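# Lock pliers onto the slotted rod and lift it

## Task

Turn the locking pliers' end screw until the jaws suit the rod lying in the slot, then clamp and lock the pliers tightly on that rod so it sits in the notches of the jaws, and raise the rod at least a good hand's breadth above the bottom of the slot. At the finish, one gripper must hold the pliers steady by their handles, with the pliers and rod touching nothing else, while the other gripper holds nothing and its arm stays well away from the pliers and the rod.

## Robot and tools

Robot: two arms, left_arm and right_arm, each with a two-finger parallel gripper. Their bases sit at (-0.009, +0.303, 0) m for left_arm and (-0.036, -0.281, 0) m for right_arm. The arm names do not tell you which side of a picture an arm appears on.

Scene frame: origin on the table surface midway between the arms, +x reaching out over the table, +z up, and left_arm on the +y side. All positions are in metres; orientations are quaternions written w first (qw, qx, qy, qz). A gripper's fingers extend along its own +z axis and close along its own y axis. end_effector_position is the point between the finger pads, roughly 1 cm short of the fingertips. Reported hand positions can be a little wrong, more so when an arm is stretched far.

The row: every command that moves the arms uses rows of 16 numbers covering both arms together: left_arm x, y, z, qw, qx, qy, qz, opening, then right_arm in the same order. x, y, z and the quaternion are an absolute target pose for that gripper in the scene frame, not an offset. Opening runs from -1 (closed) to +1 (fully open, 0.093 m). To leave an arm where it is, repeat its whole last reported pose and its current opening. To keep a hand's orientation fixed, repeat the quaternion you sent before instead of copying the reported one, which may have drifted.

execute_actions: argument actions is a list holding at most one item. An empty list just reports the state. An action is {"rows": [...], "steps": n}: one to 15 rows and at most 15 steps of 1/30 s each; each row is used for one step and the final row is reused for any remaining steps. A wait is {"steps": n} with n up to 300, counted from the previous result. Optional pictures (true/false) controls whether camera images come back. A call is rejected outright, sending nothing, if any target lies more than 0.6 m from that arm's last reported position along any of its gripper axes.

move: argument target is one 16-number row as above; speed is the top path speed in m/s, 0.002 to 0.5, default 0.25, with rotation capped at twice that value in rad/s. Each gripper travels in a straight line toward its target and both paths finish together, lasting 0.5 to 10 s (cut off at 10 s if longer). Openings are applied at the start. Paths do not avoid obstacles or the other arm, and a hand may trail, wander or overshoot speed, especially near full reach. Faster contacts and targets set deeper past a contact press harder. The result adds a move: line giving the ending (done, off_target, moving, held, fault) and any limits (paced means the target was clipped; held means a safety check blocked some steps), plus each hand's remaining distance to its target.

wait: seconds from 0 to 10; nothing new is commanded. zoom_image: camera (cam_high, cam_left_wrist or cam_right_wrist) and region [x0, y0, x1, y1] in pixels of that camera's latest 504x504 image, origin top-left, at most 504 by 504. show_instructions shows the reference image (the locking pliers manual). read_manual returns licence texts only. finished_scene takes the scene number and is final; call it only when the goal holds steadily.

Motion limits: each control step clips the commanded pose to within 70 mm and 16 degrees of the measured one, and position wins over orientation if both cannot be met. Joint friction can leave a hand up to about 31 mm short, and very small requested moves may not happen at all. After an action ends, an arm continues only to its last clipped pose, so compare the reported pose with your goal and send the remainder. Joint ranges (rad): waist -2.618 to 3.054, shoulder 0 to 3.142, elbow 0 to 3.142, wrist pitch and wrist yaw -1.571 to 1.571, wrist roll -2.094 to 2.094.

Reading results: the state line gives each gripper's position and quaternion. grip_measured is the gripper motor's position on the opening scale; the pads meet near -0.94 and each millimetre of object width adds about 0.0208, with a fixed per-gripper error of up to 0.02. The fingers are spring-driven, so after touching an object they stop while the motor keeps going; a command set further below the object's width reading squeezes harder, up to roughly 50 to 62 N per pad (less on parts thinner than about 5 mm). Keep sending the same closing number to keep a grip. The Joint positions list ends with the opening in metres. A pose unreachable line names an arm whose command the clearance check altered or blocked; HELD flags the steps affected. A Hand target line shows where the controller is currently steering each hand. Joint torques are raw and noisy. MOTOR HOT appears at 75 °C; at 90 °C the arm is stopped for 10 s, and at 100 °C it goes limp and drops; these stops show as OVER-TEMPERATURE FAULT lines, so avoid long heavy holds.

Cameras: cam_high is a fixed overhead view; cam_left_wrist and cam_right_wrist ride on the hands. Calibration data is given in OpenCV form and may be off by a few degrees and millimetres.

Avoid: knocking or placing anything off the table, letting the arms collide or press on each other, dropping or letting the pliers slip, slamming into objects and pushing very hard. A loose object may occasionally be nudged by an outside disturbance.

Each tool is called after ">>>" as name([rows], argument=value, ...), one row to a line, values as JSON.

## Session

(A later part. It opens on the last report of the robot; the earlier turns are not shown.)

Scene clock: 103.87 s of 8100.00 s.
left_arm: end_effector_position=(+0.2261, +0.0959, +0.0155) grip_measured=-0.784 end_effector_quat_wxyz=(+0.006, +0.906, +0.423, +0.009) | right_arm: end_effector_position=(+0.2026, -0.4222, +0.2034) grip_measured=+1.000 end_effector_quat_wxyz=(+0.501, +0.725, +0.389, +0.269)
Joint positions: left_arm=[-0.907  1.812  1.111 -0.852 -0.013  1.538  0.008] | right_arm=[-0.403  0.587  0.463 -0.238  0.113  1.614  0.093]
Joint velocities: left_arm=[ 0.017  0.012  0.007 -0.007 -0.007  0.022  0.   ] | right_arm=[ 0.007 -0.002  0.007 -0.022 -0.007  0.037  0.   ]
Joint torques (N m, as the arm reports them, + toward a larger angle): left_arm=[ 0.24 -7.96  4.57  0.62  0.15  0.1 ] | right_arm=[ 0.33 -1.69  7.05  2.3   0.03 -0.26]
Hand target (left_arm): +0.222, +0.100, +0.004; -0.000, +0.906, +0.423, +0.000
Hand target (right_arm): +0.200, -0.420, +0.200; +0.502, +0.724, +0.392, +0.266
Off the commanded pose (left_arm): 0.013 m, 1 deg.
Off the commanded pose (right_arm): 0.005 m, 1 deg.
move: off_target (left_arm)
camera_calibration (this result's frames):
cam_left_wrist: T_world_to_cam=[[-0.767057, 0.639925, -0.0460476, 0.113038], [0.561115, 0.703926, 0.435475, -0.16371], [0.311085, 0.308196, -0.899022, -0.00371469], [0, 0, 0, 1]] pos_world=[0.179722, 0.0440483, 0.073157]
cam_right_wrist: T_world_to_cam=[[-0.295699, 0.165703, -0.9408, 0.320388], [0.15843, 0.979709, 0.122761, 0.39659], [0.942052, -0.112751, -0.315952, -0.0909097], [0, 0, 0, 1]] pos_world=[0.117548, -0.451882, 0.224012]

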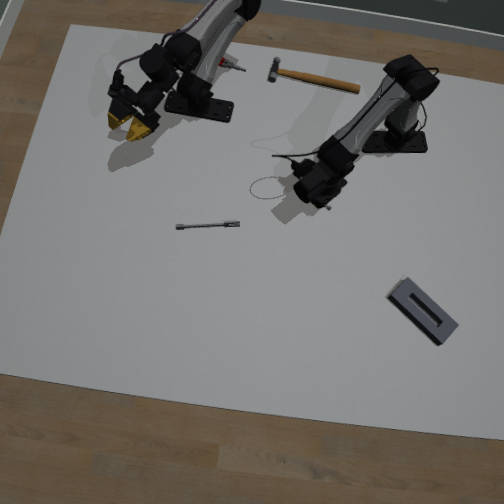

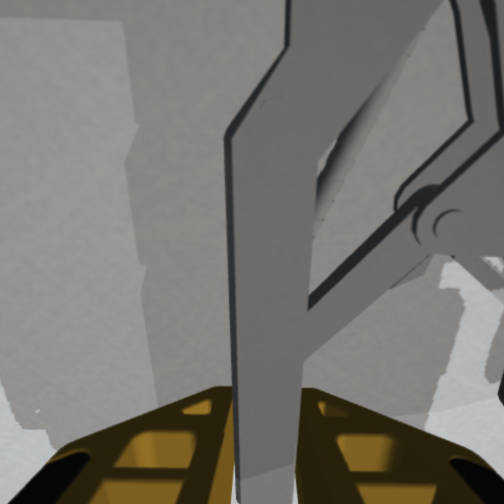

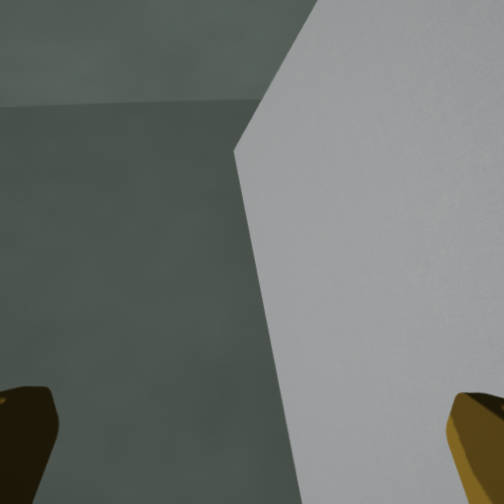

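>>> execute_actions([
  {"rows":[[0.226,0.096,0.012,0,0.906,0.423,0,-0.2,0.2,-0.42,0.2,0.502,0.724,0.392,0.266,1]],"steps":9},
], pictures=false)

>>> execute_actions([
  {"rows":[[0.226,0.096,0.03,0,0.906,0.423,0,-0.2,0.2,-0.42,0.2,0.502,0.724,0.392,0.266,1],[0.226,0.096,0.04,0,0.906,0.423,0,-0.2,0.2,-0.42,0.2,0.502,0.724,0.392,0.266,1],[0.226,0.096,0.05,0,0.906,0.423,0,-0.2,0.2,-0.42,0.2,0.502,0.724,0.392,0.266,1],[0.226,0.096,0.06,0,0.906,0.423,0,-0.2,0.2,-0.42,0.2,0.502,0.724,0.392,0.266,1],[0.226,0.096,0.07,0,0.906,0.423,0,-0.2,0.2,-0.42,0.2,0.502,0.724,0.392,0.266,1]],"steps":12},
], pictures=false)

>>> move(target=[0.226,0.096,0.065,0,-0.342,0.94,0,-0.2,0.2,-0.42,0.2,0.502,0.724,0.392,0.266,1], speed=0.5)

Scene clock: 108.67 s of 8100.00 s.
left_arm: end_effector_position=(+0.2216, +0.0993, +0.0155) grip_measured=-0.202 end_effector_quat_wxyz=(-0.004, +0.906, +0.423, +0.003) | right_arm: end_effector_position=(+0.2026, -0.4222, +0.2034) grip_measured=+1.000 end_effector_quat_wxyz=(+0.501, +0.725, +0.389, +0.269)
Joint positions: left_arm=[-0.907  1.812  1.111 -0.875 -0.01   1.539  0.036] | right_arm=[-0.403  0.587  0.463 -0.238  0.113  1.614  0.093]
Joint velocities: left_arm=[ 0.007 -0.007 -0.012  0.066  0.081 -0.051 -0.001] | right_arm=[0.007 0.012 0.002 0.007 0.007 0.022 0.   ]
Joint torques (N m, as the arm reports them, + toward a larger angle): left_arm=[ 0.19 -7.44  8.3   0.42  0.1   0.11] | right_arm=[ 0.29 -1.64  7.08  2.29  0.04 -0.27]
Hand target (left_arm): +0.226, +0.096, +0.012; +0.000, +0.906, +0.423, +0.000
Hand target (right_arm): +0.200, -0.420, +0.200; +0.502, +0.724, +0.392, +0.266
Off the commanded pose (left_arm): 0.006 m, 1 deg.
Off the commanded pose (right_arm): 0.005 m, 1 deg.
Steps of this call (steps 1 to 135: nothing new was sent; steps 136 to 144: all 9 steps of this action). Readings (end_effector_position):
136: left_arm (+0.2255, +0.0962, +0.0155) | right_arm (+0.2026, -0.4222, +0.2034)
137: left_arm (+0.2240, +0.0973, +0.0155) | right_arm (+0.2026, -0.4222, +0.2034)
139: left_arm (+0.2217, +0.0992, +0.0155) | right_arm (+0.2026, -0.4222, +0.2034)
143: left_arm (+0.2216, +0.0993, +0.0155) | right_arm (+0.2026, -0.4222, +0.2034)
144: the state above

Scene clock: 109.07 s of 8100.00 s.
left_arm: end_effector_position=(+0.2299, +0.0914, +0.0666) grip_measured=-0.201 end_effector_quat_wxyz=(+0.014, +0.906, +0.423, +0.010) | right_arm: end_effector_position=(+0.2026, -0.4222, +0.2034) grip_measured=+1.000 end_effector_quat_wxyz=(+0.501, +0.725, +0.389, +0.269)
Joint positions: left_arm=[-0.907  1.751  1.252 -1.039 -0.007  1.539  0.036] | right_arm=[-0.403  0.587  0.463 -0.238  0.113  1.614  0.093]
Joint velocities: left_arm=[-0.002  0.002  0.002 -0.212  0.051  0.007 -0.002] | right_arm=[-0.007 -0.017 -0.007  0.037  0.037 -0.022  0.   ]
Joint torques (N m, as the arm reports them, + toward a larger angle): left_arm=[ 0.2  -9.36  9.48  0.2   0.04  0.13] | right_arm=[ 0.32 -1.7   7.07  2.29  0.05 -0.25]
Hand target (left_arm): +0.226, +0.096, +0.070; +0.001, +0.906, +0.423, +0.000
Hand target (right_arm): +0.200, -0.420, +0.200; +0.502, +0.724, +0.392, +0.266
Off the commanded pose (left_arm): 0.007 m, 2 deg.
Off the commanded pose (right_arm): 0.005 m, 1 deg.
Steps of this call (steps 1 to 12: all 12 steps of this action). Readings (end_effector_position):
1: left_arm (+0.2217, +0.0992, +0.0168) | right_arm (+0.2026, -0.4222, +0.2034)
2: left_arm (+0.2218, +0.0991, +0.0190) | right_arm (+0.2026, -0.4222, +0.2034)
4: left_arm (+0.2231, +0.0979, +0.0285) | right_arm (+0.2026, -0.4222, +0.2034)
8: left_arm (+0.2305, +0.0911, +0.0588) | right_arm (+0.2026, -0.4222, +0.2034)
12: the state above

Scene clock: 113.20 s of 8100.00 s.
left_arm: end_effector_position=(+0.2225, +0.0957, +0.0665) grip_measured=-0.201 end_effector_quat_wxyz=(-0.001, -0.333, +0.943, -0.000) | right_arm: end_effector_position=(+0.2026, -0.4222, +0.2034) grip_measured=+1.000 end_effector_quat_wxyz=(+0.501, +0.725, +0.389, +0.269)
Joint positions: left_arm=[-0.907  1.751  1.252 -1.074  0.003 -1.41   0.036] | right_arm=[-0.403  0.587  0.463 -0.238  0.113  1.614  0.093]
Joint velocities: left_arm=[-0.007 -0.002 -0.007  0.051 -0.051 -0.007  0.   ] | right_arm=[-0.017 -0.002  0.012  0.022 -0.051 -0.037  0.   ]
Joint torques (N m, as the arm reports them, + toward a larger angle): left_arm=[ 0.19 -8.51  8.29  0.32 -0.17 -0.06] | right_arm=[ 0.31 -1.69  7.07  2.31  0.04 -0.25]
Hand target (left_arm): +0.226, +0.096, +0.065; -0.000, -0.342, +0.940, -0.000
Hand target (right_arm): +0.200, -0.420, +0.200; +0.502, +0.724, +0.392, +0.266
Off the commanded pose (left_arm): 0.004 m, 1 deg.
Off the commanded pose (right_arm): 0.005 m, 1 deg.
move: done
camera_calibration (this result's frames):
cam_left_wrist: T_world_to_cam=[[0.630565, -0.77564, -0.027759, -0.0639617], [-0.693966, -0.579461, 0.427359, 0.218918], [-0.347562, -0.250214, -0.903656, 0.243612], [0, 0, 0, 1]] pos_world=[0.276924, 0.138199, 0.124809]
cam_right_wrist: T_world_to_cam=[[-0.295699, 0.165703, -0.9408, 0.320388], [0.15843, 0.979709, 0.122761, 0.39659], [0.942052, -0.112751, -0.315952, -0.0909097], [0, 0, 0, 1]] pos_world=[0.117548, -0.451882, 0.224012]

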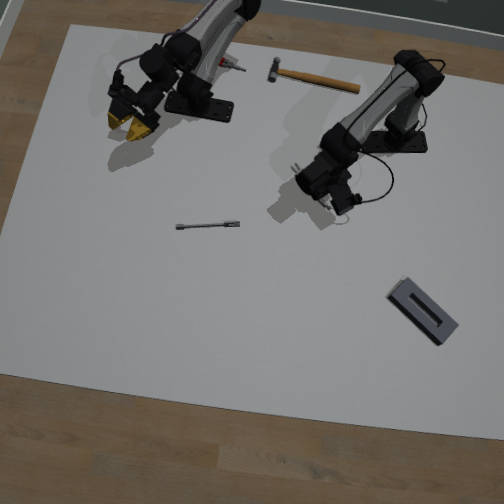

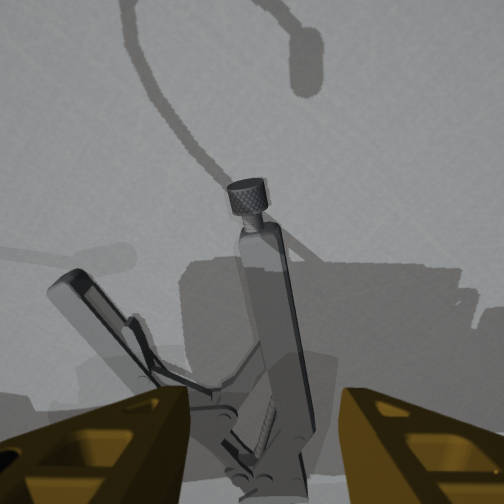

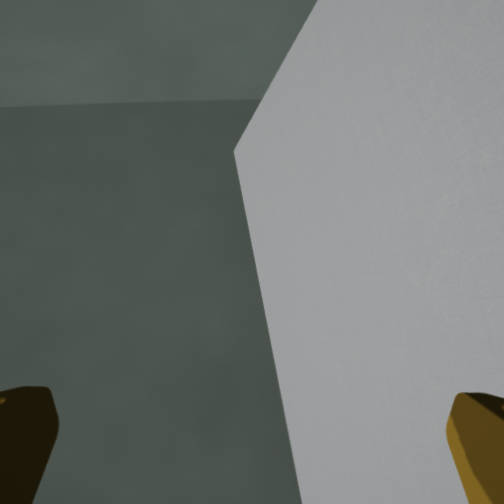

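>>> move(target=[0.226,0.101,0.004,0,-0.423,0.906,0,-0.2,0.2,-0.42,0.2,0.502,0.724,0.392,0.266,1], speed=0.06)

Scene clock: 118.30 s of 8100.00 s.
left_arm: end_effector_position=(+0.2293, +0.0934, +0.0159) grip_measured=-0.201 end_effector_quat_wxyz=(+0.004, -0.414, +0.910, -0.012) | right_arm: end_effector_position=(+0.2026, -0.4222, +0.2034) grip_measured=+1.000 end_effector_quat_wxyz=(+0.501, +0.725, +0.389, +0.269)
Joint positions: left_arm=[-0.898  1.819  1.123 -0.849  0.003 -1.574  0.036] | right_arm=[-0.403  0.587  0.463 -0.238  0.113  1.614  0.093]
Joint velocities: left_arm=[ 0.002  0.002  0.017  0.022 -0.037 -0.022 -0.001] | right_arm=[ 0.007 -0.012  0.007 -0.022  0.095 -0.051  0.   ]
Joint torques (N m, as the arm reports them, + toward a larger angle): left_arm=[ 0.41 -7.76  4.75  0.56 -0.2  -0.06] | right_arm=[ 0.31 -1.66  7.1   2.3   0.04 -0.25]
Hand target (left_arm): +0.226, +0.101, +0.004; +0.000, -0.423, +0.906, +0.000
Hand target (right_arm): +0.200, -0.420, +0.200; +0.502, +0.724, +0.392, +0.266
Off the commanded pose (left_arm): 0.014 m, 2 deg.
Off the commanded pose (right_arm): 0.005 m, 1 deg.
move: off_target (left_arm)
camera_calibration (this result's frames):
cam_left_wrist: T_world_to_cam=[[0.754834, -0.655913, -0.00187486, -0.111542], [-0.592336, -0.68289, 0.42755, 0.230239], [-0.281716, -0.321618, -0.90399, 0.191261], [0, 0, 0, 1]] pos_world=[0.274456, 0.145579, 0.0742502]
cam_right_wrist: T_world_to_cam=[[-0.295699, 0.165703, -0.9408, 0.320388], [0.15843, 0.979709, 0.122761, 0.39659], [0.942052, -0.112751, -0.315952, -0.0909097], [0, 0, 0, 1]] pos_world=[0.117548, -0.451882, 0.224012]

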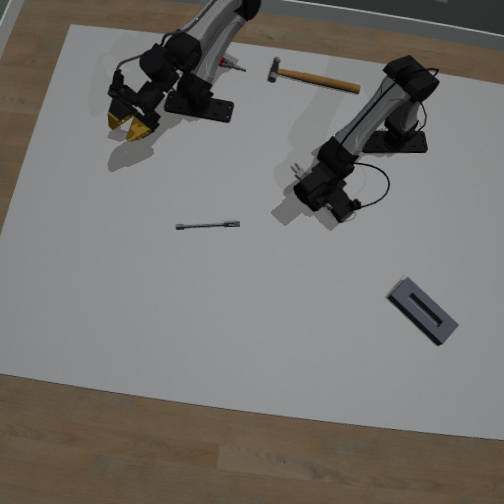

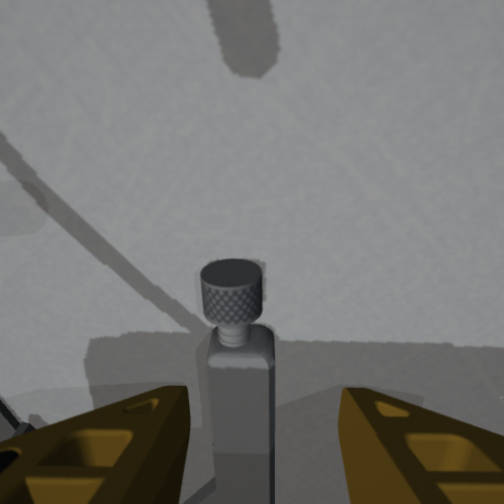

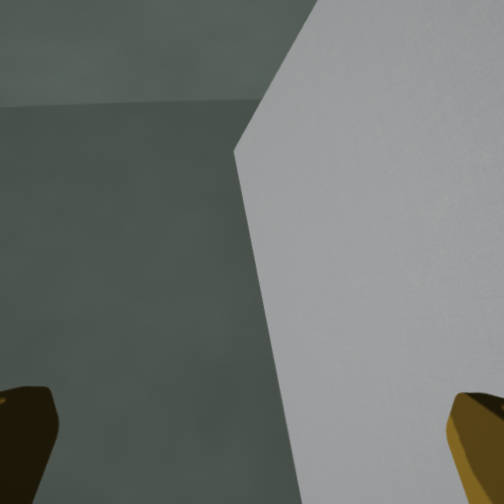

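>>> execute_actions([
  {"rows":[[0.227,0.097,0.008,0,-0.423,0.906,0,-0.82,0.2,-0.42,0.2,0.502,0.724,0.392,0.266,1]],"steps":12},
], pictures=false)

>>> move(target=[0.228,0.097,0.09,0,-0.423,0.906,0,-0.82,0.25,0.0,0.16,0.641,-0.299,0.641,0.299,1], speed=0.15)

Scene clock: 122.57 s of 8100.00 s.
left_arm: end_effector_position=(+0.2296, +0.0932, +0.0159) grip_measured=-0.802 end_effector_quat_wxyz=(+0.005, -0.418, +0.908, -0.013) | right_arm: end_effector_position=(+0.2026, -0.4222, +0.2034) grip_measured=+1.000 end_effector_quat_wxyz=(+0.501, +0.725, +0.389, +0.269)
Joint positions: left_arm=[-0.898  1.819  1.123 -0.847  0.002 -1.583  0.007] | right_arm=[-0.403  0.587  0.463 -0.238  0.113  1.614  0.093]
Joint velocities: left_arm=[ 0.002  0.017  0.012 -0.051  0.037 -0.022  0.001] | right_arm=[-0.002 -0.002  0.002 -0.007  0.11  -0.081  0.   ]
Joint torques (N m, as the arm reports them, + toward a larger angle): left_arm=[-0.25 -7.62  6.71  0.33 -0.23 -0.06] | right_arm=[ 0.31 -1.71  7.1   2.3   0.04 -0.26]
Hand target (left_arm): +0.227, +0.097, +0.008; +0.000, -0.423, +0.906, -0.000
Hand target (right_arm): +0.200, -0.420, +0.200; +0.502, +0.724, +0.392, +0.266
Off the commanded pose (left_arm): 0.009 m, 2 deg.
Off the commanded pose (right_arm): 0.005 m, 1 deg.
Steps of this call (steps 1 to 116: nothing new was sent; steps 117 to 128: all 12 steps of this action). Readings (end_effector_position):
117: left_arm (+0.2294, +0.0933, +0.0159) | right_arm (+0.2026, -0.4222, +0.2034)
118: left_arm (+0.2292, +0.0934, +0.0159) | right_arm (+0.2026, -0.4222, +0.2034)
120: left_arm (+0.2296, +0.0932, +0.0159) | right_arm (+0.2026, -0.4222, +0.2034)
124: left_arm (+0.2296, +0.0932, +0.0159) | right_arm (+0.2026, -0.4222, +0.2034)
128: the state above

Scene clock: 130.87 s of 8100.00 s.
left_arm: end_effector_position=(+0.2224, +0.1000, +0.0768) grip_measured=-0.802 end_effector_quat_wxyz=(-0.006, -0.418, +0.908, +0.014) | right_arm: end_effector_position=(+0.2447, -0.0064, +0.1599) grip_measured=+1.000 end_effector_quat_wxyz=(+0.646, -0.297, +0.641, +0.289)
Joint positions: left_arm=[-0.898  1.757  1.302 -1.146  0.    -1.583  0.007] | right_arm=[ 0.778  1.587  0.303  1.286 -0.138 -0.012  0.093]
Joint velocities: left_arm=[-0.002  0.002 -0.017  0.051 -0.037 -0.007 -0.001] | right_arm=[-0.012  0.002 -0.007 -0.022 -0.051  0.022  0.   ]
Joint torques (N m, as the arm reports them, + toward a larger angle): left_arm=[  0.15 -11.24  10.69  -0.03  -0.14  -0.07] | right_arm=[ 0.41 -4.29  6.96  2.33 -0.1  -0.16]
Hand target (left_arm): +0.227, +0.098, +0.090; -0.000, -0.423, +0.906, -0.000
Hand target (right_arm): +0.246, +0.000, +0.160; +0.643, -0.305, +0.639, +0.291
Off the commanded pose (left_arm): 0.015 m, 2 deg.
Off the commanded pose (right_arm): 0.008 m, 1 deg.
move: off_target (left_arm)
camera_calibration (this result's frames):
cam_left_wrist: T_world_to_cam=[[0.759587, -0.647823, -0.0579039, -0.0994882], [-0.568697, -0.704726, 0.424199, 0.201781], [-0.315612, -0.289286, -0.903716, 0.250797], [0, 0, 0, 1]] pos_world=[0.269477, 0.150302, 0.135293]
cam_right_wrist: T_world_to_cam=[[0.763315, -0.644899, 0.0381532, -0.197883], [-0.24876, -0.347914, -0.903922, 0.243135], [0.596213, 0.680485, -0.425993, 0.00992322], [0, 0, 0, 1]] pos_world=[0.205613, -0.0497772, 0.231552]

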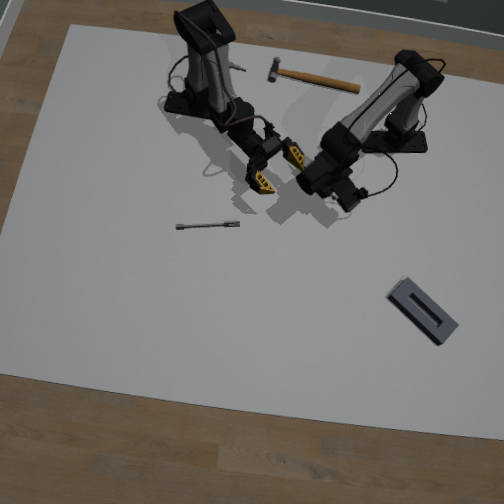

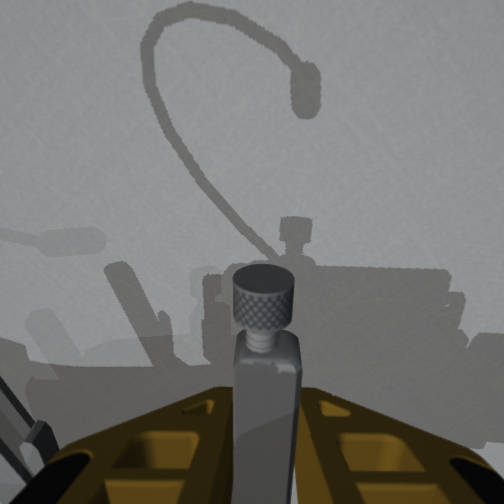

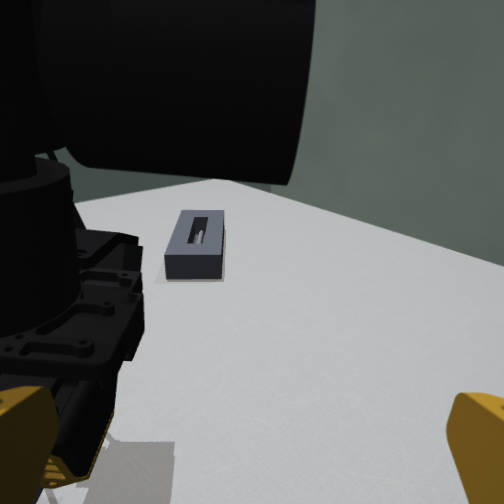

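>>> move(target=[0.228,0.097,0.09,0,-0.423,0.906,0,-0.82,0.27,-0.16,0.14,0.641,-0.299,0.641,0.299,1], speed=0.15)

>>> move(target=[0.44,0.32,0.23,0.641,-0.299,0.641,0.299,-0.82,0.27,-0.16,0.14,0.641,-0.299,0.641,0.299,1], speed=0.15)

Scene clock: 136.00 s of 8100.00 s.
left_arm: end_effector_position=(+0.2223, +0.1002, +0.0768) grip_measured=-0.802 end_effector_quat_wxyz=(-0.006, -0.418, +0.908, +0.015) | right_arm: end_effector_position=(+0.2713, -0.1577, +0.1417) grip_measured=+1.000 end_effector_quat_wxyz=(+0.640, -0.295, +0.643, +0.301)
Joint positions: left_arm=[-0.898  1.757  1.302 -1.148 -0.    -1.583  0.007] | right_arm=[ 0.035  1.624  0.181  1.443 -0.897  0.01   0.093]
Joint velocities: left_arm=[-0.007  0.002  0.002  0.022 -0.051  0.007  0.   ] | right_arm=[0.017 0.017 0.002 0.095 0.007 0.007 0.   ]
Joint torques (N m, as the arm reports them, + toward a larger angle): left_arm=[  0.   -11.04  11.17  -0.01  -0.14  -0.06] | right_arm=[-0.85 -3.31  4.39  2.35 -0.09 -0.03]
Hand target (left_arm): +0.228, +0.097, +0.090; +0.000, -0.423, +0.906, -0.000
Hand target (right_arm): +0.272, -0.159, +0.142; +0.641, -0.295, +0.641, +0.303
Off the commanded pose (left_arm): 0.015 m, 2 deg.
Off the commanded pose (right_arm): 0.003 m, 1 deg.
move: off_target (left_arm)
camera_calibration (this result's frames):
cam_left_wrist: T_world_to_cam=[[0.759551, -0.647764, -0.0590345, -0.0991239], [-0.568563, -0.705275, 0.423465, 0.201986], [-0.315941, -0.288078, -0.903987, 0.25082], [0, 0, 0, 1]] pos_world=[0.269376, 0.150503, 0.135352]
cam_right_wrist: T_world_to_cam=[[0.774291, -0.632628, 0.0159973, -0.312993], [-0.259372, -0.340308, -0.903834, 0.184767], [0.577235, 0.695681, -0.427584, 0.0970329], [0, 0, 0, 1]] pos_world=[0.23426, -0.202634, 0.213495]

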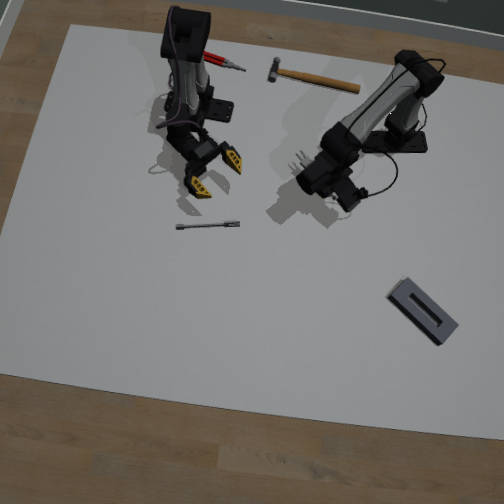

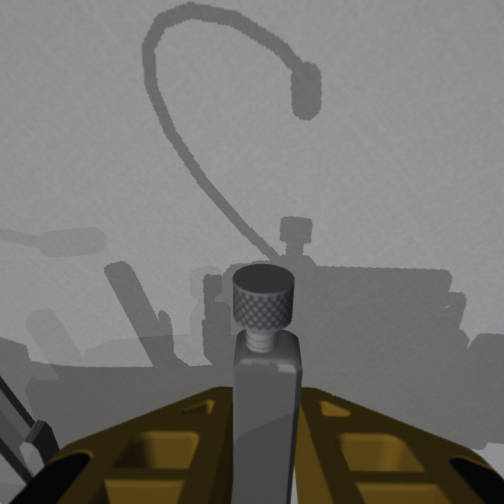

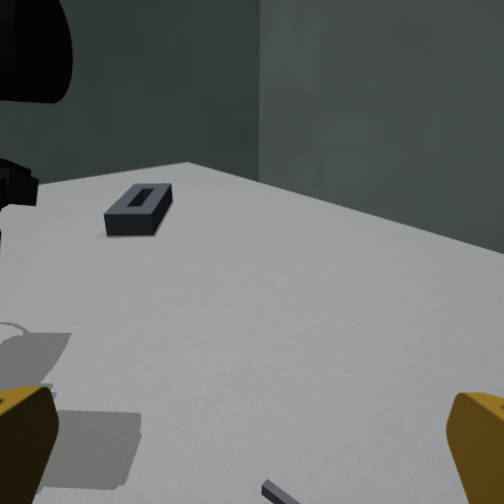

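Scene clock: 142.23 s of 8100.00 s.
left_arm: end_effector_position=(+0.4343, +0.3227, +0.2411) grip_measured=-0.802 end_effector_quat_wxyz=(+0.643, -0.298, +0.636, +0.304) | right_arm: end_effector_position=(+0.2709, -0.1585, +0.1418) grip_measured=+1.000 end_effector_quat_wxyz=(+0.640, -0.297, +0.642, +0.301)
Joint positions: left_arm=[-0.494  1.752  0.939  0.847 -1.198  0.035  0.007] | right_arm=[ 0.03   1.624  0.181  1.443 -0.905  0.007  0.093]
Joint velocities: left_arm=[-0.007 -0.007 -0.002  0.037 -0.007 -0.007 -0.001] | right_arm=[-0.002  0.002 -0.007  0.007 -0.007 -0.022  0.   ]
Joint torques (N m, as the arm reports them, + toward a larger angle): left_arm=[ 0.42 -9.    6.4   2.29 -0.01  0.18] | right_arm=[-0.88 -3.89  3.91  2.27 -0.13 -0.2 ]
Hand target (left_arm): +0.433, +0.327, +0.234; +0.641, -0.296, +0.637, +0.310
Hand target (right_arm): +0.270, -0.160, +0.140; +0.641, -0.299, +0.641, +0.299
Off the commanded pose (left_arm): 0.013 m, 1 deg.
Off the commanded pose (right_arm): 0.003 m, 0 deg.
move: off_target (left_arm)
camera_calibration (this result's frames):
cam_left_wrist: T_world_to_cam=[[0.787671, -0.616095, -0.000624974, -0.14284], [-0.255426, -0.325636, -0.91034, 0.472904], [0.560652, 0.717208, -0.413861, -0.292877], [0, 0, 0, 1]] pos_world=[0.397505, 0.276045, 0.309204]
cam_right_wrist: T_world_to_cam=[[0.77594, -0.630532, 0.0185882, -0.313673], [-0.256533, -0.342338, -0.903878, 0.183383], [0.576288, 0.696587, -0.427386, 0.0981876], [0, 0, 0, 1]] pos_world=[0.233851, -0.203398, 0.213551]

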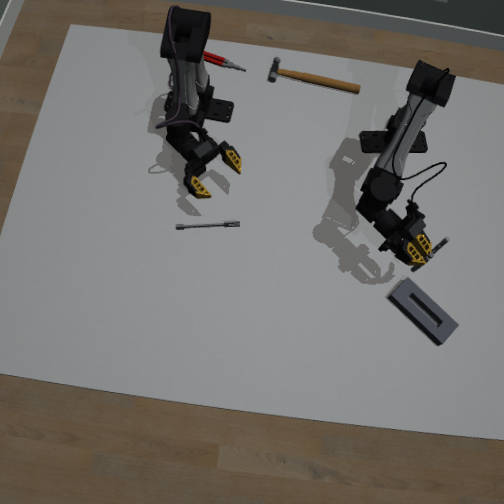

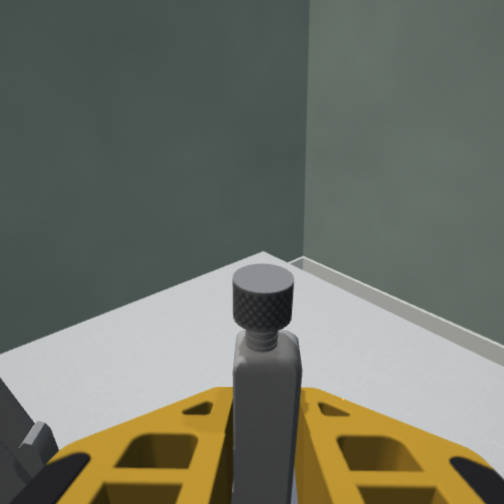

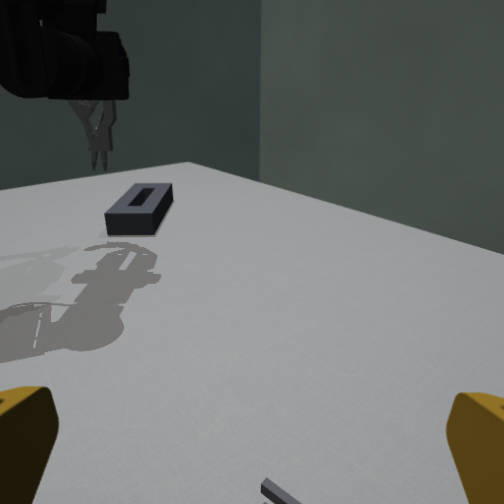

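>>> move(target=[0.514,0.382,0.20,0.641,-0.299,0.641,0.299,-0.82,0.22,0.055,0.07,0.641,-0.299,0.641,0.299,0], speed=0.12)

Scene clock: 150.17 s of 8100.00 s.
left_arm: end_effector_position=(+0.5075, +0.3802, +0.1880) grip_measured=-0.802 end_effector_quat_wxyz=(+0.625, -0.283, +0.658, +0.311) | right_arm: end_effector_position=(+0.2151, +0.0474, +0.0649) grip_measured=+0.002 end_effector_quat_wxyz=(+0.599, -0.328, +0.679, +0.271)
Joint positions: left_arm=[-0.303  2.031  1.133  0.851 -0.995  0.016  0.007] | right_arm=[ 1.01   2.048  0.365  1.546  0.072 -0.015  0.045]
Joint velocities: left_arm=[-0.007 -0.017  0.007  0.007  0.022  0.037  0.   ] | right_arm=[-0.002  0.002 -0.002 -0.022  0.081 -0.037 -0.   ]
Joint torques (N m, as the arm reports them, + toward a larger angle): left_arm=[  0.22 -11.96  11.4    2.54  -0.09  -0.01] | right_arm=[ 0.4  -6.4   4.65  2.71  0.03 -0.04]
Hand target (left_arm): +0.513, +0.383, +0.201; +0.642, -0.297, +0.640, +0.301
Hand target (right_arm): +0.217, +0.053, +0.069; +0.606, -0.320, +0.673, +0.277
Off the commanded pose (left_arm): 0.014 m, 3 deg.
Off the commanded pose (right_arm): 0.010 m, 8 deg.
joint sent to its limit (right arm) — the command would take joint 4 (wrist pitch) past its upper limit, so that joint was sent only as far as its limit.
move: off_target (left_arm, right_arm)
camera_calibration (this result's frames):
cam_left_wrist: T_world_to_cam=[[0.779073, -0.62468, -0.0531086, -0.14762], [-0.316608, -0.31891, -0.89334, 0.487292], [0.541115, 0.712791, -0.446232, -0.379437], [0, 0, 0, 1]] pos_world=[0.474606, 0.333646, 0.25816]
cam_right_wrist: T_world_to_cam=[[0.780677, -0.623067, 0.048276, -0.142422], [-0.309667, -0.452783, -0.836119, 0.182304], [0.542817, 0.637789, -0.54642, -0.0282014], [0, 0, 0, 1]] pos_world=[0.182947, 0.0117918, 0.143893]

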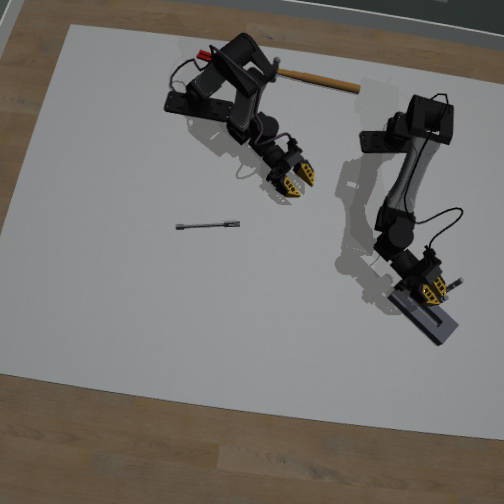

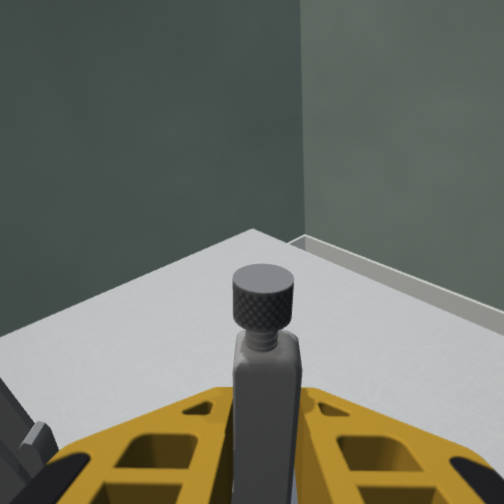

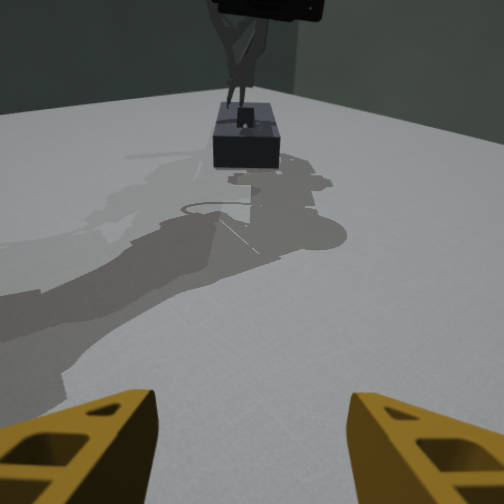

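>>> zoom_image(camera="cam_right_wrist", region=[190, 40, 310, 160])

Region (190, 40, 310, 160) of cam_right_wrist's 504x504 image, scaled by 4.200, with more detail than that image has.

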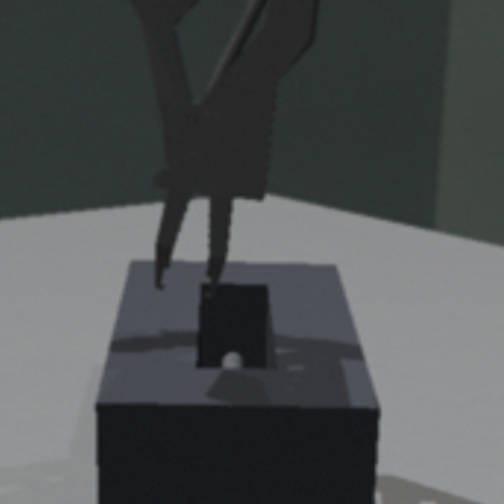

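>>> move(target=[0.519,0.378,0.20,0.649,-0.316,0.633,0.282,-0.82,0.217,0.053,0.069,0.606,-0.32,0.673,0.277,0], speed=0.03)

>>> zoom_image(camera="cam_right_wrist", region=[190, 40, 310, 160])

Scene clock: 160.70 s of 8100.00 s.
left_arm: end_effector_position=(+0.5130, +0.3795, +0.1894) grip_measured=-0.802 end_effector_quat_wxyz=(+0.635, -0.305, +0.648, +0.291) | right_arm: end_effector_position=(+0.2157, +0.0469, +0.0649) grip_measured=+0.002 end_effector_quat_wxyz=(+0.599, -0.326, +0.680, +0.270)
Joint positions: left_arm=[-0.303  2.046  1.162  0.839 -0.995 -0.048  0.007] | right_arm=[ 1.01   2.048  0.365  1.546  0.076 -0.013  0.045]
Joint velocities: left_arm=[ 0.002 -0.012  0.007  0.051 -0.066 -0.007  0.001] | right_arm=[ 0.002  0.007 -0.046 -0.037  0.022  0.051 -0.   ]
Joint torques (N m, as the arm reports them, + toward a larger angle): left_arm=[ -0.52 -12.1   11.65   2.43  -0.22  -0.02] | right_arm=[ 0.48 -6.41  4.71  2.71 -0.01 -0.05]
Hand target (left_arm): +0.518, +0.378, +0.200; +0.648, -0.316, +0.633, +0.282
Hand target (right_arm): +0.217, +0.053, +0.069; +0.606, -0.320, +0.673, +0.277
Off the commanded pose (left_arm): 0.012 m, 3 deg.
Off the commanded pose (right_arm): 0.007 m, 1 deg.
move: off_target (left_arm)
camera_calibration (this result's frames):
cam_left_wrist: T_world_to_cam=[[0.781344, -0.623982, 0.0121483, -0.166029], [-0.270751, -0.356441, -0.894228, 0.480983], [0.562313, 0.695411, -0.447447, -0.385348], [0, 0, 0, 1]] pos_world=[0.476638, 0.335818, 0.259703]
cam_right_wrist: T_world_to_cam=[[0.777945, -0.626603, 0.0465822, -0.142263], [-0.312749, -0.450453, -0.83623, 0.182835], [0.544967, 0.635973, -0.546397, -0.0285826], [0, 0, 0, 1]] pos_world=[0.183431, 0.0113937, 0.143902]

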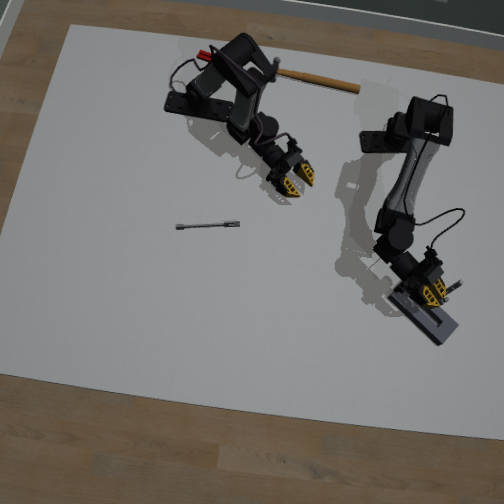

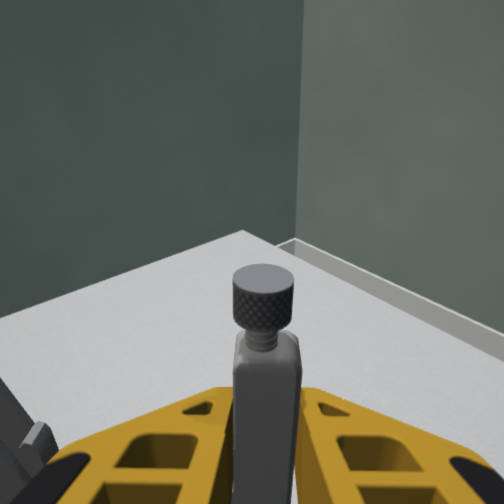

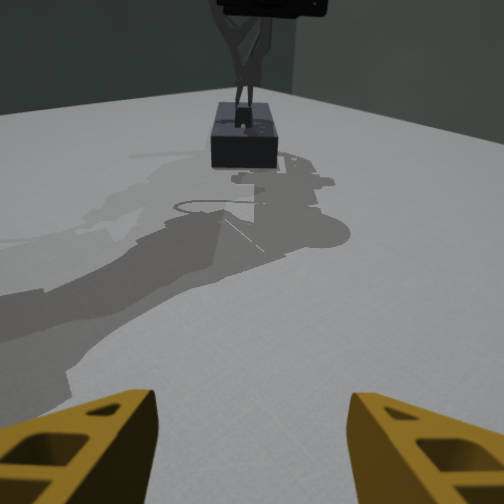

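Region (190, 40, 310, 160) of cam_right_wrist's 504x504 image, scaled by 4.200, with more detail than that image has.

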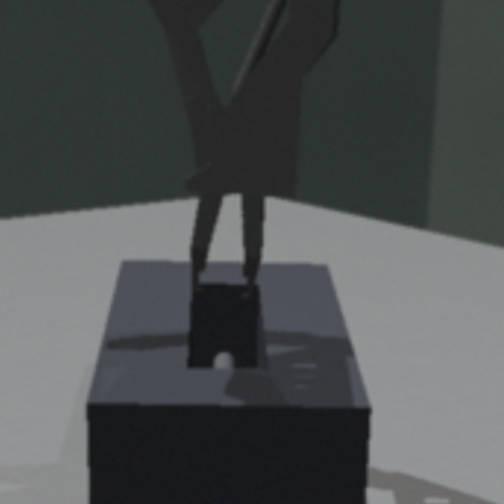

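>>> move(target=[0.513,0.380,0.165,0.645,-0.308,0.637,0.29,-0.82,0.217,0.053,0.069,0.606,-0.32,0.673,0.277,0], speed=0.02)

>>> zoom_image(camera="cam_right_wrist", region=[190, 40, 310, 160])

Scene clock: 164.67 s of 8100.00 s.
left_arm: end_effector_position=(+0.5162, +0.3804, +0.1717) grip_measured=-0.802 end_effector_quat_wxyz=(+0.639, -0.310, +0.639, +0.295) | right_arm: end_effector_position=(+0.2157, +0.0469, +0.0649) grip_measured=+0.002 end_effector_quat_wxyz=(+0.599, -0.326, +0.680, +0.270)
Joint positions: left_arm=[-0.303  2.115  1.162  0.936 -1.01  -0.033  0.007] | right_arm=[ 1.01   2.048  0.365  1.546  0.077 -0.013  0.045]
Joint velocities: left_arm=[-0.007  0.002  0.002 -0.007 -0.11   0.051  0.   ] | right_arm=[-0.012 -0.007 -0.002 -0.007 -0.037  0.022 -0.   ]
Joint torques (N m, as the arm reports them, + toward a larger angle): left_arm=[ -0.29 -12.54   5.22   2.69  -0.03  -0.01] | right_arm=[ 0.49 -6.35  4.7   2.69  0.01 -0.06]
Hand target (left_arm): +0.513, +0.380, +0.165; +0.644, -0.309, +0.637, +0.290
Hand target (right_arm): +0.217, +0.053, +0.069; +0.606, -0.320, +0.673, +0.277
Off the commanded pose (left_arm): 0.007 m, 1 deg.
Off the commanded pose (right_arm): 0.007 m, 1 deg.
move: done
camera_calibration (this result's frames):
cam_left_wrist: T_world_to_cam=[[0.789874, -0.612901, 0.0212505, -0.177933], [-0.250764, -0.354404, -0.900841, 0.45636], [0.559658, 0.706222, -0.433628, -0.400844], [0, 0, 0, 1]] pos_world=[0.479319, 0.335766, 0.241072]
cam_right_wrist: T_world_to_cam=[[0.777707, -0.626895, 0.0466341, -0.142266], [-0.312884, -0.45036, -0.836229, 0.182857], [0.54523, 0.63575, -0.546393, -0.0286294], [0, 0, 0, 1]] pos_world=[0.183464, 0.0113669, 0.143902]

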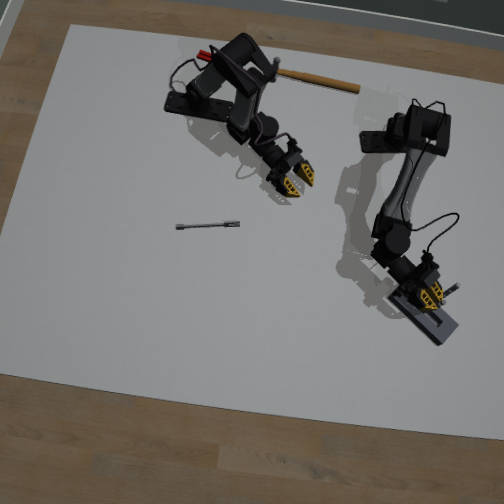

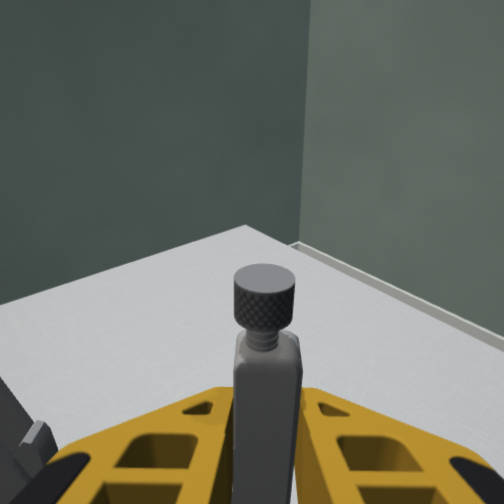

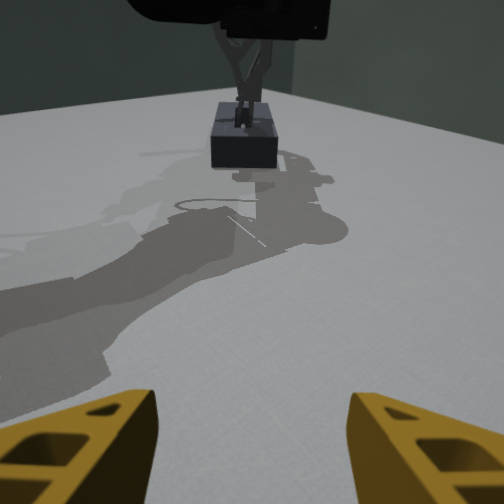

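Region (190, 40, 310, 160) of cam_right_wrist's 504x504 image, scaled by 4.200, with more detail than that image has.

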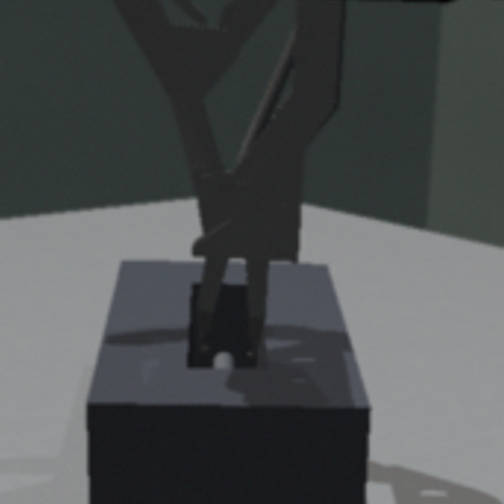

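>>> move(target=[0.511,0.382,0.141,0.641,-0.299,0.641,0.299,-0.82,0.217,0.053,0.069,0.606,-0.32,0.673,0.277,0], speed=0.015)

>>> zoom_image(camera="cam_right_wrist", region=[190, 40, 310, 160])

Scene clock: 169.17 s of 8100.00 s.
left_arm: end_effector_position=(+0.5141, +0.3801, +0.1524) grip_measured=-0.802 end_effector_quat_wxyz=(+0.644, -0.305, +0.636, +0.296) | right_arm: end_effector_position=(+0.2157, +0.0469, +0.0649) grip_measured=+0.002 end_effector_quat_wxyz=(+0.599, -0.326, +0.680, +0.270)
Joint positions: left_arm=[-0.303  2.17   1.13   1.05  -1.004 -0.008  0.007] | right_arm=[ 1.01   2.048  0.365  1.546  0.077 -0.013  0.045]
Joint velocities: left_arm=[ 0.012 -0.002 -0.017  0.139 -0.022  0.007  0.   ] | right_arm=[-0.007 -0.007 -0.007  0.022 -0.007  0.022 -0.   ]
Joint torques (N m, as the arm reports them, + toward a larger angle): left_arm=[  0.02 -11.96   5.49   2.4   -0.03   0.09] | right_arm=[ 0.47 -6.35  4.65  2.69  0.02 -0.07]
Hand target (left_arm): +0.511, +0.382, +0.141; +0.640, -0.299, +0.641, +0.299
Hand target (right_arm): +0.217, +0.053, +0.069; +0.606, -0.320, +0.673, +0.277
Off the commanded pose (left_arm): 0.012 m, 1 deg.
Off the commanded pose (right_arm): 0.007 m, 1 deg.
move: off_target (left_arm)
camera_calibration (this result's frames):
cam_left_wrist: T_world_to_cam=[[0.785938, -0.618004, 0.0193153, -0.171848], [-0.246087, -0.34131, -0.907165, 0.431947], [0.567224, 0.708222, -0.420331, -0.414545], [0, 0, 0, 1]] pos_world=[0.476498, 0.334815, 0.220921]
cam_right_wrist: T_world_to_cam=[[0.777707, -0.626895, 0.0466341, -0.142266], [-0.312884, -0.45036, -0.836229, 0.182857], [0.54523, 0.63575, -0.546393, -0.0286294], [0, 0, 0, 1]] pos_world=[0.183464, 0.0113669, 0.143902]

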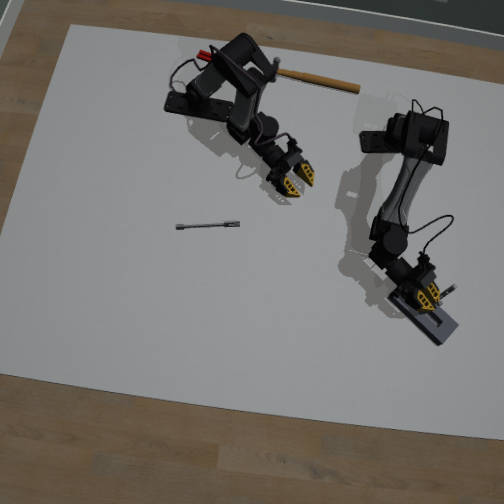

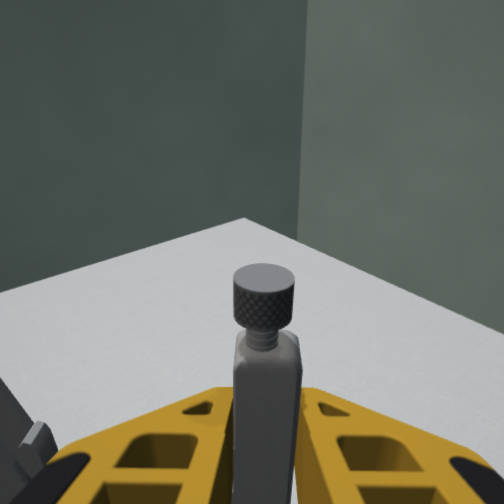

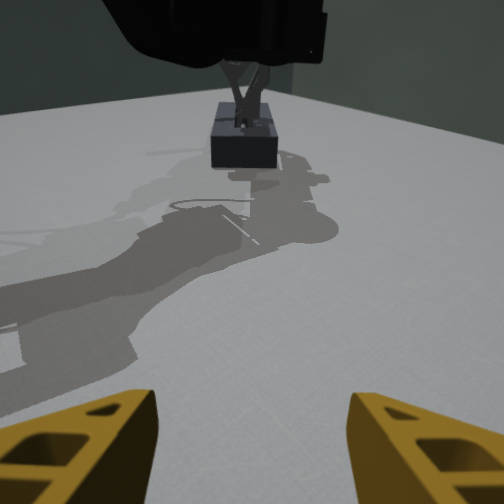

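Region (190, 40, 310, 160) of cam_right_wrist's 504x504 image, scaled by 4.200, with more detail than that image has.

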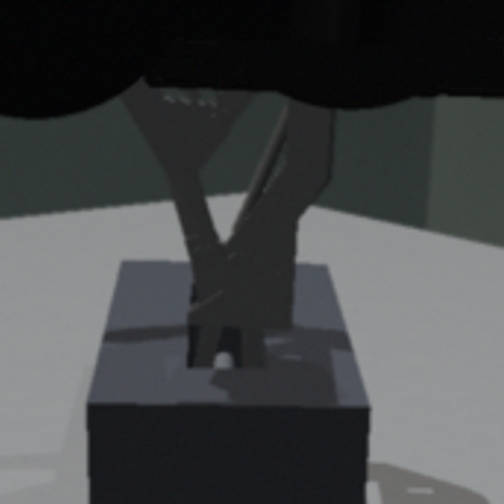

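>>> execute_actions([
  {"rows":[[0.513,0.381,0.147,0.643,-0.303,0.638,0.297,-0.75,0.217,0.053,0.069,0.606,-0.32,0.673,0.277,0],[0.513,0.381,0.147,0.643,-0.303,0.638,0.297,-0.7,0.217,0.053,0.069,0.606,-0.32,0.673,0.277,0],[0.513,0.381,0.147,0.643,-0.303,0.638,0.297,-0.66,0.217,0.053,0.069,0.606,-0.32,0.673,0.277,0],[0.513,0.381,0.147,0.643,-0.303,0.638,0.297,-0.63,0.217,0.053,0.069,0.606,-0.32,0.673,0.277,0],[0.513,0.381,0.147,0.643,-0.303,0.638,0.297,-0.6,0.217,0.053,0.069,0.606,-0.32,0.673,0.277,0],[0.513,0.381,0.147,0.643,-0.303,0.638,0.297,-0.57,0.217,0.053,0.069,0.606,-0.32,0.673,0.277,0],[0.513,0.381,0.147,0.643,-0.303,0.638,0.297,-0.5,0.217,0.053,0.069,0.606,-0.32,0.673,0.277,0],[0.513,0.381,0.147,0.643,-0.303,0.638,0.297,-0.4,0.217,0.053,0.069,0.606,-0.32,0.673,0.277,0],[0.513,0.381,0.147,0.643,-0.303,0.638,0.297,-0.3,0.217,0.053,0.069,0.606,-0.32,0.673,0.277,0]],"steps":15},
])

Scene clock: 173.60 s of 8100.00 s.
left_arm: end_effector_position=(+0.5139, +0.3803, +0.1524) grip_measured=-0.301 end_effector_quat_wxyz=(+0.645, -0.305, +0.635, +0.296) | right_arm: end_effector_position=(+0.2157, +0.0469, +0.0649) grip_measured=+0.002 end_effector_quat_wxyz=(+0.599, -0.326, +0.680, +0.270)
Joint positions: left_arm=[-0.303  2.171  1.129  1.054 -1.005 -0.006  0.031] | right_arm=[ 1.01   2.048  0.365  1.546  0.077 -0.013  0.045]
Joint velocities: left_arm=[-0.002  0.012 -0.012 -0.051 -0.081 -0.022  0.   ] | right_arm=[ 0.002 -0.012  0.017  0.051 -0.037 -0.007  0.001]
Joint torques (N m, as the arm reports them, + toward a larger angle): left_arm=[ -0.02 -12.62   6.65   2.25  -0.05   0.02] | right_arm=[ 0.51 -6.37  4.68  2.7   0.02 -0.05]
Hand target (left_arm): +0.513, +0.381, +0.147; +0.643, -0.303, +0.638, +0.297
Hand target (right_arm): +0.217, +0.053, +0.069; +0.606, -0.320, +0.673, +0.277
Off the commanded pose (left_arm): 0.006 m, 0 deg.
Off the commanded pose (right_arm): 0.007 m, 1 deg.
Steps of this call (steps 1 to 118: nothing new was sent; steps 119 to 133: all 15 steps of this action). Readings (end_effector_position):
119: left_arm (+0.5140, +0.3802, +0.1522) | right_arm (+0.2157, +0.0469, +0.0649)
120: left_arm (+0.5139, +0.3803, +0.1522) | right_arm (+0.2157, +0.0469, +0.0649)
122: left_arm (+0.5139, +0.3803, +0.1522) | right_arm (+0.2157, +0.0469, +0.0649)
126: left_arm (+0.5139, +0.3803, +0.1524) | right_arm (+0.2157, +0.0469, +0.0649)
133: the state above
camera_calibration (this result's frames):
cam_left_wrist: T_world_to_cam=[[0.786629, -0.617108, 0.0198145, -0.172389], [-0.244778, -0.34116, -0.907576, 0.431274], [0.566832, 0.709075, -0.41942, -0.41479], [0, 0, 0, 1]] pos_world=[0.476289, 0.334868, 0.220858]
cam_right_wrist: T_world_to_cam=[[0.777707, -0.626895, 0.0466341, -0.142266], [-0.312884, -0.45036, -0.836229, 0.182857], [0.54523, 0.63575, -0.546393, -0.0286294], [0, 0, 0, 1]] pos_world=[0.183464, 0.0113669, 0.143902]

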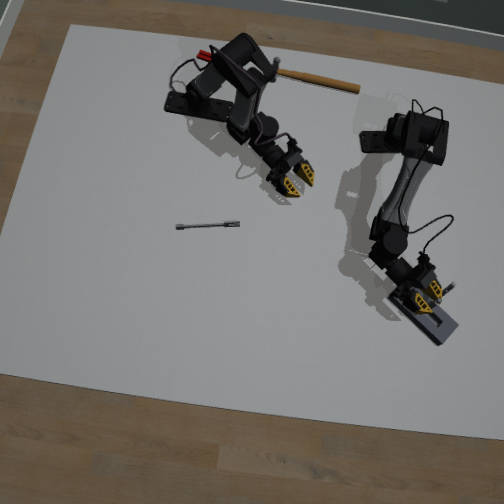

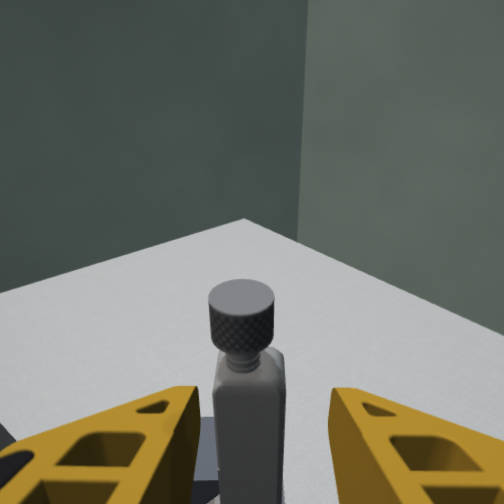

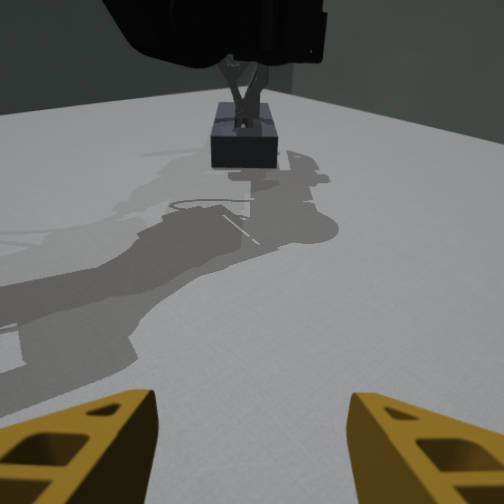

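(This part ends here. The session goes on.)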